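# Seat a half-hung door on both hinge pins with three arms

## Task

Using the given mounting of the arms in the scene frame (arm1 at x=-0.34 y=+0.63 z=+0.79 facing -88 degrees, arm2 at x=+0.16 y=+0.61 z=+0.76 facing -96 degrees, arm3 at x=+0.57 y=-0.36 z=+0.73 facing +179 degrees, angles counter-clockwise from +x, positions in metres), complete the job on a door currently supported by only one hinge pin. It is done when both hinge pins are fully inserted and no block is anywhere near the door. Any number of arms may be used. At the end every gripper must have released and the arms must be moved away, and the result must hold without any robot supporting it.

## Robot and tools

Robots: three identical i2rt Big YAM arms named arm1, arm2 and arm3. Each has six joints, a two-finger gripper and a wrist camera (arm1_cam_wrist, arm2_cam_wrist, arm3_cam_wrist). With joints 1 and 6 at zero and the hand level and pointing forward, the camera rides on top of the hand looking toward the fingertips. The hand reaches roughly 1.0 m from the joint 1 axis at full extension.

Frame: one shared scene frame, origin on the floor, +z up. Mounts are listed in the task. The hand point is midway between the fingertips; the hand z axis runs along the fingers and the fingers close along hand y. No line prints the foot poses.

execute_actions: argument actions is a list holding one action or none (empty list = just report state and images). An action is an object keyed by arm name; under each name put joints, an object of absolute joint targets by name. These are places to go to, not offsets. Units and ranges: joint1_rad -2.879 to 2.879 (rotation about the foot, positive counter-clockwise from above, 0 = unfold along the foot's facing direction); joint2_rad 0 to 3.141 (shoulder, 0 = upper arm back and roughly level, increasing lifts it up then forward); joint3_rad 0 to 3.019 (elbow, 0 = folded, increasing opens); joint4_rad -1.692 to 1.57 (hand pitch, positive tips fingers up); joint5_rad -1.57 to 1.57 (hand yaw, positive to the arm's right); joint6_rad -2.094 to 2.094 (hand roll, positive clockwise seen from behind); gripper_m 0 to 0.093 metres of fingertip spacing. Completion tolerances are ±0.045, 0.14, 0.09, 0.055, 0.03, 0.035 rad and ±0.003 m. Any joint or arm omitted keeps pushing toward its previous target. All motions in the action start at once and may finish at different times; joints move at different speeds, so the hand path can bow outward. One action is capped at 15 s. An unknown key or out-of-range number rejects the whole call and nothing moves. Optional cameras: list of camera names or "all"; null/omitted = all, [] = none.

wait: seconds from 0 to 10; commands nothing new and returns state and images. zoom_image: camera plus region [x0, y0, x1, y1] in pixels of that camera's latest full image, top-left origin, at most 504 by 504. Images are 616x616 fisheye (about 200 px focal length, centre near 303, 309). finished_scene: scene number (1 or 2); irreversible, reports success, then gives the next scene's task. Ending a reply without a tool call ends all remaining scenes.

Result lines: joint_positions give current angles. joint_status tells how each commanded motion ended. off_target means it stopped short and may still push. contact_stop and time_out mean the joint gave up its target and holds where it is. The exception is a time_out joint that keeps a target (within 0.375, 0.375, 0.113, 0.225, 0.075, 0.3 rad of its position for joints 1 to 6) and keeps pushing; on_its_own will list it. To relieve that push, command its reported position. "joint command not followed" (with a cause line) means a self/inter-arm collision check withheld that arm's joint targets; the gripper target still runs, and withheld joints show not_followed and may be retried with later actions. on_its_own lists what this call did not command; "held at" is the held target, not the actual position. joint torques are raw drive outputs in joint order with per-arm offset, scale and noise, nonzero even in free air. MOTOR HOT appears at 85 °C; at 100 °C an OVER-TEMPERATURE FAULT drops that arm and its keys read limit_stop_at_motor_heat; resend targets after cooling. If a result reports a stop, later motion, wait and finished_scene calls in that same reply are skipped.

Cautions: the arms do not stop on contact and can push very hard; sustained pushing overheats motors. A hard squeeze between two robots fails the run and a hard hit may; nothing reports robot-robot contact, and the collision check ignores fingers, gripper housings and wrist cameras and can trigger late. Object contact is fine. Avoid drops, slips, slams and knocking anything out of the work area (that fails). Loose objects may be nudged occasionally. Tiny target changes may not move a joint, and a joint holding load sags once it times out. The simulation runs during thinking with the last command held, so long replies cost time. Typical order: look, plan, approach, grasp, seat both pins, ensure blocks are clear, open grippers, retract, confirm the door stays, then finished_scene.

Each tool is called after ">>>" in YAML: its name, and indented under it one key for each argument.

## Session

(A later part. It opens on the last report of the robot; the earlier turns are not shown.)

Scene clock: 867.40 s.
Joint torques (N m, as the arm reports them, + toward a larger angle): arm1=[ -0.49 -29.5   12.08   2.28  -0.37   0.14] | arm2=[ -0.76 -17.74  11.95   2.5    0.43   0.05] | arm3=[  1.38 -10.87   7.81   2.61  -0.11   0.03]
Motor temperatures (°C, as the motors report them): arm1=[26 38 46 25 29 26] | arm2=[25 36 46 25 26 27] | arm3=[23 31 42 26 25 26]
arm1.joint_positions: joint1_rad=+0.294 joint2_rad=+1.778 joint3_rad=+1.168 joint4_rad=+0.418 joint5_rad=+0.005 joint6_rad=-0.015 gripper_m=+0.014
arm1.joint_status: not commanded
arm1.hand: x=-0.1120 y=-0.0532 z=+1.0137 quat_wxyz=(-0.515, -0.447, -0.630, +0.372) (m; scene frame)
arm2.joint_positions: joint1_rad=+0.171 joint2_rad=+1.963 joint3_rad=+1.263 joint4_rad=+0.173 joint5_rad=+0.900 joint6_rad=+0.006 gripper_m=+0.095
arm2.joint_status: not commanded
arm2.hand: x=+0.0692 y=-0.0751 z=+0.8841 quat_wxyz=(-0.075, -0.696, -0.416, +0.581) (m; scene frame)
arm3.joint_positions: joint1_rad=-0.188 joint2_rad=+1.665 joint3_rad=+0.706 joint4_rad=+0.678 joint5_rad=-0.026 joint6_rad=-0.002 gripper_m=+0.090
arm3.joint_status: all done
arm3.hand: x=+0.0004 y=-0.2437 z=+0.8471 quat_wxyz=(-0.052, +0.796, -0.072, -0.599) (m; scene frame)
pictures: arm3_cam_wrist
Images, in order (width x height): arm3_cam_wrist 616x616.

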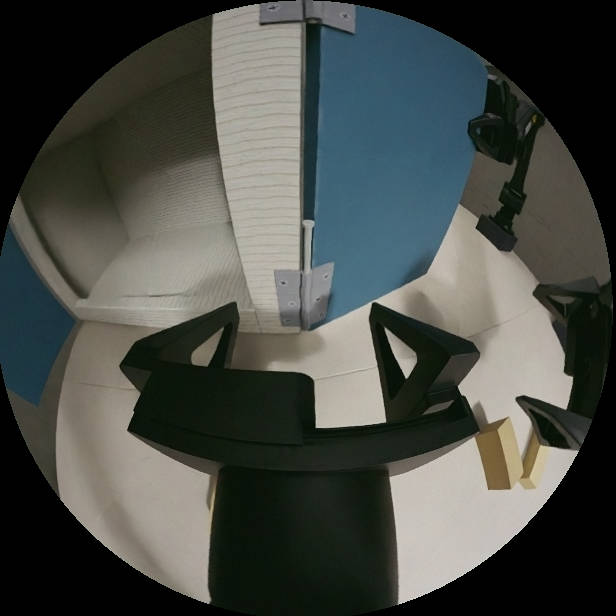

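>>> execute_actions:
  actions:
    - {"arm3":{"joints":{"gripper_m":0.0,"joint2_rad":1.60,"joint4_rad":0.88}}}
  cameras: []

>>> execute_actions:
  actions:
    - {"arm3":{"joints":{"joint3_rad":0.835,"joint2_rad":1.70,"joint4_rad":0.92}}}
  cameras: []

>>> execute_actions:
  actions:
    - {"arm3":{"joints":{"joint3_rad":0.74,"joint2_rad":1.95,"joint4_rad":0.80}}}
  cameras: ["arm2_cam_wrist"]

>>> zoom_image:
  camera: "arm2_cam_wrist"
  region: [245,130,315,255]

Scene clock: 879.10 s.
Joint torques (N m, as the arm reports them, + toward a larger angle): arm1=[ -0.63 -29.48  12.05   2.33  -0.38   0.15] | arm2=[ -0.65 -17.71  11.93   2.48   0.39   0.09] | arm3=[  1.38 -10.7    8.     2.56  -0.08   0.06]
Motor temperatures (°C, as the motors report them): arm1=[26 39 47 25 29 26] | arm2=[25 36 46 25 26 27] | arm3=[23 32 42 27 25 26]
arm1.joint_positions: joint1_rad=+0.294 joint2_rad=+1.778 joint3_rad=+1.168 joint4_rad=+0.418 joint5_rad=+0.005 joint6_rad=-0.015 gripper_m=+0.014
arm1.joint_status: not commanded
arm1.hand: x=-0.1120 y=-0.0532 z=+1.0137 quat_wxyz=(-0.515, -0.447, -0.630, +0.372) (m; scene frame)
arm2.joint_positions: joint1_rad=+0.171 joint2_rad=+1.963 joint3_rad=+1.263 joint4_rad=+0.173 joint5_rad=+0.900 joint6_rad=+0.006 gripper_m=+0.095
arm2.joint_status: not commanded
arm2.hand: x=+0.0692 y=-0.0751 z=+0.8841 quat_wxyz=(-0.075, -0.696, -0.416, +0.581) (m; scene frame)
arm3.joint_positions: joint1_rad=-0.188 joint2_rad=+1.609 joint3_rad=+0.706 joint4_rad=+0.858 joint5_rad=-0.026 joint6_rad=-0.002 gripper_m=+0.000
arm3.joint_status: all done
arm3.hand: x=-0.0052 y=-0.2426 z=+0.9220 quat_wxyz=(-0.062, +0.720, -0.064, -0.688) (m; scene frame)
pictures: none
No camera images: the call's "cameras" was empty. Leave "cameras" out to get every camera's image.

Scene clock: 879.97 s.
Joint torques (N m, as the arm reports them, + toward a larger angle): arm1=[ -0.56 -29.34  12.12   2.29  -0.37   0.14] | arm2=[ -0.5  -17.68  11.93   2.49   0.42   0.07] | arm3=[  1.12 -10.2   10.28   2.63  -0.09   0.07]
Motor temperatures (°C, as the motors report them): arm1=[26 39 47 25 29 26] | arm2=[25 36 46 25 26 27] | arm3=[23 32 42 27 25 26]
arm1.joint_positions: joint1_rad=+0.294 joint2_rad=+1.778 joint3_rad=+1.168 joint4_rad=+0.418 joint5_rad=+0.005 joint6_rad=-0.015 gripper_m=+0.014
arm1.joint_status: not commanded
arm1.hand: x=-0.1120 y=-0.0532 z=+1.0137 quat_wxyz=(-0.515, -0.447, -0.630, +0.372) (m; scene frame)
arm2.joint_positions: joint1_rad=+0.171 joint2_rad=+1.963 joint3_rad=+1.263 joint4_rad=+0.173 joint5_rad=+0.900 joint6_rad=+0.006 gripper_m=+0.095
arm2.joint_status: not commanded
arm2.hand: x=+0.0692 y=-0.0751 z=+0.8841 quat_wxyz=(-0.075, -0.696, -0.416, +0.581) (m; scene frame)
arm3.joint_positions: joint1_rad=-0.188 joint2_rad=+1.692 joint3_rad=+0.798 joint4_rad=+0.899 joint5_rad=-0.026 joint6_rad=-0.002 gripper_m=+0.000
arm3.joint_status: all done
arm3.hand: x=-0.0382 y=-0.2358 z=+0.9286 quat_wxyz=(-0.064, +0.703, -0.062, -0.706) (m; scene frame)
pictures: none
No camera images: the call's "cameras" was empty. Leave "cameras" out to get every camera's image.

Scene clock: 882.10 s.
Joint torques (N m, as the arm reports them, + toward a larger angle): arm1=[ -0.59 -29.63  12.07   2.33  -0.37   0.14] | arm2=[ -0.59 -18.17  11.93   2.5    0.43   0.1 ] | arm3=[ 0.95 -0.01  2.92 -1.36 -0.08  0.08]
Motor temperatures (°C, as the motors report them): arm1=[26 39 48 26 29 26] | arm2=[25 36 46 25 26 27] | arm3=[23 31 42 27 25 26]
arm1.joint_positions: joint1_rad=+0.294 joint2_rad=+1.778 joint3_rad=+1.168 joint4_rad=+0.418 joint5_rad=+0.004 joint6_rad=-0.015 gripper_m=+0.014
arm1.joint_status: not commanded
arm1.hand: x=-0.1119 y=-0.0532 z=+1.0136 quat_wxyz=(-0.515, -0.447, -0.630, +0.371) (m; scene frame)
arm2.joint_positions: joint1_rad=+0.171 joint2_rad=+1.963 joint3_rad=+1.263 joint4_rad=+0.173 joint5_rad=+0.900 joint6_rad=+0.006 gripper_m=+0.095
arm2.joint_status: not commanded
arm2.hand: x=+0.0692 y=-0.0751 z=+0.8841 quat_wxyz=(-0.075, -0.696, -0.416, +0.581) (m; scene frame)
arm3.joint_positions: joint1_rad=-0.188 joint2_rad=+1.794 joint3_rad=+0.778 joint4_rad=+0.884 joint5_rad=-0.026 joint6_rad=-0.002 gripper_m=+0.000
arm3.joint_status: joint2_rad time_out (moved +0.103 of +0.258); joint4_rad time_out (moved -0.015 of -0.099); the others done
arm3.on_its_own: joint2_rad reads +1.794 and still pushes toward +1.950 since a time_out; joint4_rad reads +0.884 and still pushes toward +0.800 since a time_out
arm3.hand: x=-0.0351 y=-0.2367 z=+0.8543 quat_wxyz=(-0.058, +0.749, -0.067, -0.656) (m; scene frame)
pictures: arm2_cam_wrist
Images, in order (width x height): arm2_cam_wrist 616x616.

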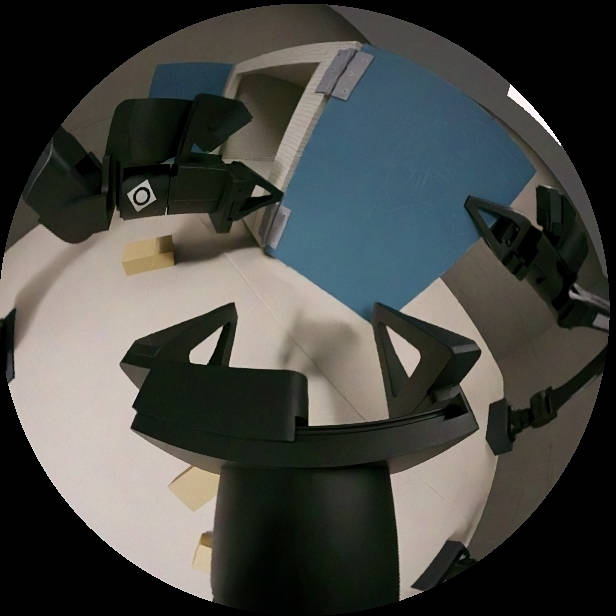

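Region (245, 130, 315, 255) of arm2_cam_wrist's 616x616 image, scaled by 4.032, with more detail than that image has; it fills the left 282 columns of this view, and the rest is white.

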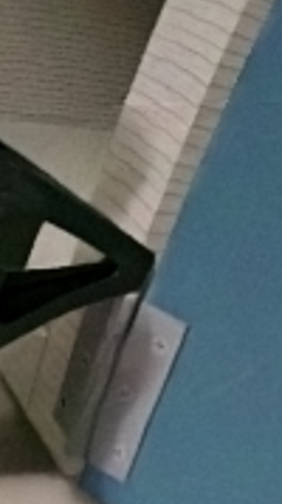

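Went down to 0.854. Back off and look.

>>> execute_actions:
  actions:
    - {"arm3":{"joints":{"joint3_rad":0.70,"joint2_rad":1.66,"joint4_rad":0.70,"gripper_m":0.09}},"arm1":{"joints":{"joint2_rad":1.78,"joint3_rad":1.17,"gripper_m":0.06}}}
  cameras: ["arm3_cam_wrist"]

>>> zoom_image:
  camera: "arm3_cam_wrist"
  region: [260,200,360,360]

Scene clock: 887.23 s.
Joint torques (N m, as the arm reports them, + toward a larger angle): arm1=[ -0.61 -17.97   8.48   1.93  -0.28   0.15] | arm2=[ -0.39 -17.6   12.02   2.53   0.4    0.05] | arm3=[  0.39 -11.86   7.56   1.56  -0.26  -0.04]
Motor temperatures (°C, as the motors report them): arm1=[26 39 48 26 29 26] | arm2=[25 36 46 25 26 27] | arm3=[23 31 41 27 25 26]
arm1.joint_positions: joint1_rad=+0.294 joint2_rad=+1.782 joint3_rad=+1.162 joint4_rad=+0.427 joint5_rad=+0.002 joint6_rad=-0.014 gripper_m=+0.060
arm1.joint_status: all done
arm1.hand: x=-0.1119 y=-0.0523 z=+1.0096 quat_wxyz=(-0.515, -0.447, -0.631, +0.371) (m; scene frame)
arm2.joint_positions: joint1_rad=+0.171 joint2_rad=+1.963 joint3_rad=+1.263 joint4_rad=+0.173 joint5_rad=+0.900 joint6_rad=+0.006 gripper_m=+0.095
arm2.joint_status: not commanded
arm2.hand: x=+0.0692 y=-0.0751 z=+0.8841 quat_wxyz=(-0.075, -0.696, -0.416, +0.581) (m; scene frame)
arm3.joint_positions: joint1_rad=-0.178 joint2_rad=+1.669 joint3_rad=+0.689 joint4_rad=+0.705 joint5_rad=-0.023 joint6_rad=+0.008 gripper_m=+0.090
arm3.joint_status: all done
arm3.hand: x=+0.0040 y=-0.2499 z=+0.8434 quat_wxyz=(-0.047, +0.794, -0.073, -0.602) (m; scene frame)
pictures: arm3_cam_wrist
Images, in order (width x height): arm3_cam_wrist 616x616.

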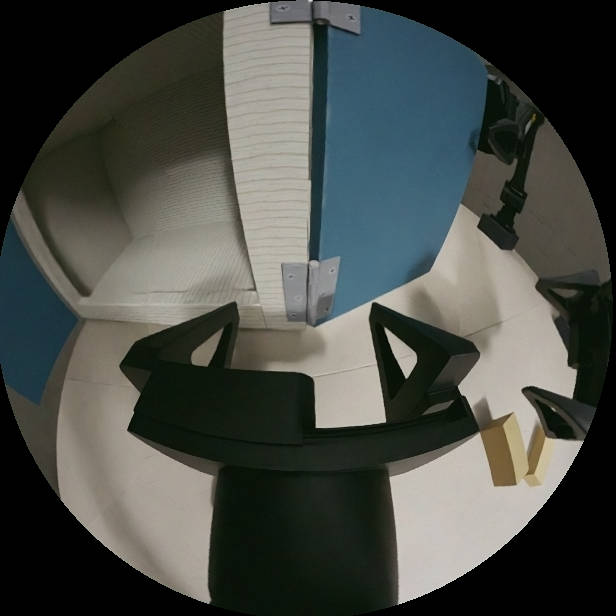

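Region (260, 200, 360, 360) of arm3_cam_wrist's 616x616 image, scaled by 3.150, with more detail than that image has; it fills the left 315 columns of this view, and the rest is white.

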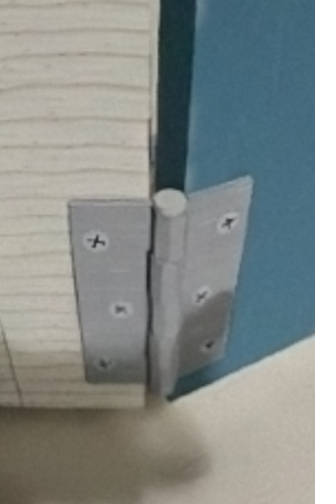

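>>> execute_actions:
  actions:
    - {"arm1":{"joints":{"gripper_m":0.09,"joint2_rad":1.5,"joint3_rad":0.8,"joint4_rad":0.55}},"arm3":{"joints":{"joint2_rad":1.1,"joint3_rad":0.5,"joint4_rad":0.4}},"arm2":{"joints":{"joint2_rad":1.2,"joint3_rad":0.7,"joint4_rad":0,"joint5_rad":0.3,"joint1_rad":0.4}}}

Scene clock: 893.37 s.
Joint torques (N m, as the arm reports them, + toward a larger angle): arm1=[ -0.63 -12.07   8.03   2.1   -0.27   0.15] | arm2=[-1.3  -7.63 10.1   0.97  0.    0.05] | arm3=[ 0.67 -4.55  9.42  1.45 -0.23 -0.02]
Motor temperatures (°C, as the motors report them): arm1=[26 37 46 25 28 26] | arm2=[25 36 46 25 26 27] | arm3=[23 31 42 27 25 26]
arm1.joint_positions: joint1_rad=+0.294 joint2_rad=+1.497 joint3_rad=+0.792 joint4_rad=+0.534 joint5_rad=+0.002 joint6_rad=-0.014 gripper_m=+0.090
arm1.joint_status: all done
arm1.hand: x=-0.1525 y=+0.0659 z=+1.0164 quat_wxyz=(-0.522, -0.443, -0.625, +0.376) (m; scene frame)
arm2.joint_positions: joint1_rad=+0.407 joint2_rad=+1.201 joint3_rad=+0.704 joint4_rad=+0.019 joint5_rad=+0.304 joint6_rad=+0.006 gripper_m=+0.095
arm2.joint_status: all done
arm2.hand: x=+0.2571 y=+0.1215 z=+0.9832 quat_wxyz=(-0.342, -0.567, -0.628, +0.409) (m; scene frame)
arm3.joint_positions: joint1_rad=-0.178 joint2_rad=+1.098 joint3_rad=+0.492 joint4_rad=+0.411 joint5_rad=-0.023 joint6_rad=+0.008 gripper_m=+0.090
arm3.joint_status: all done
arm3.hand: x=+0.1128 y=-0.2714 z=+0.9604 quat_wxyz=(-0.051, +0.769, -0.070, -0.633) (m; scene frame)
pictures: arm1_cam_wrist, arm2_cam_wrist, arm3_cam_wrist
Images, in order (width x height): arm1_cam_wrist 616x616, arm2_cam_wrist 616x616, arm3_cam_wrist 616x616.

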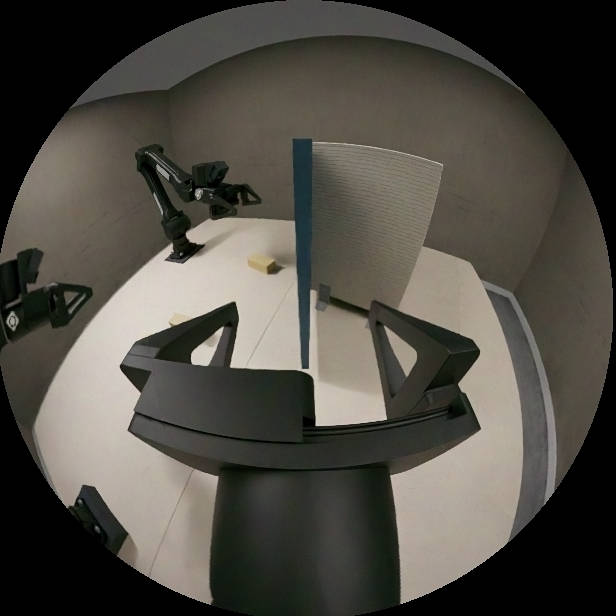

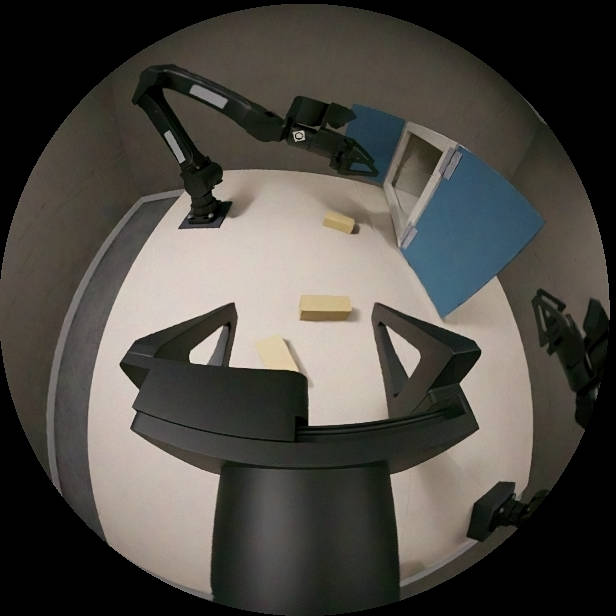

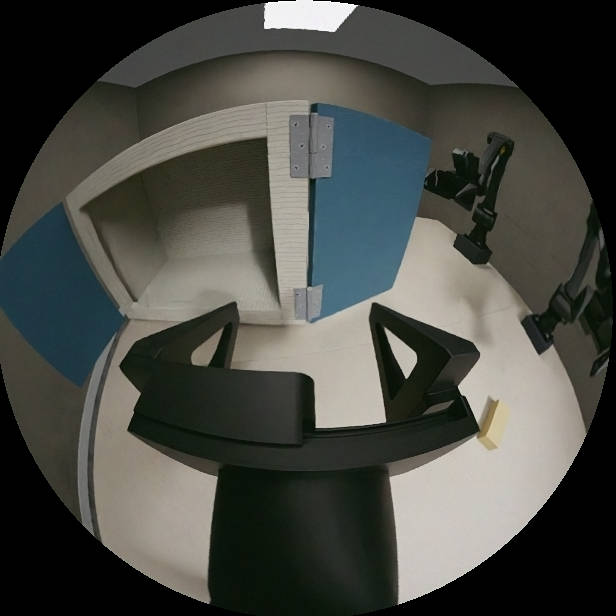

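>>> zoom_image:
  camera: "arm3_cam_wrist"
  region: [280,90,345,190]

Region (280, 90, 345, 190) of arm3_cam_wrist's 616x616 image, scaled by 5.040, with more detail than that image has; it fills the left 328 columns of this view, and the rest is white.

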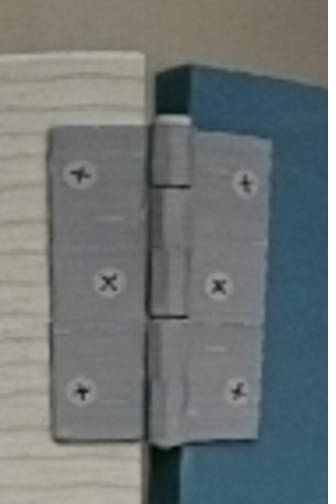

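>>> finished_scene:
  scene: 1

The scene is finished: the task was done.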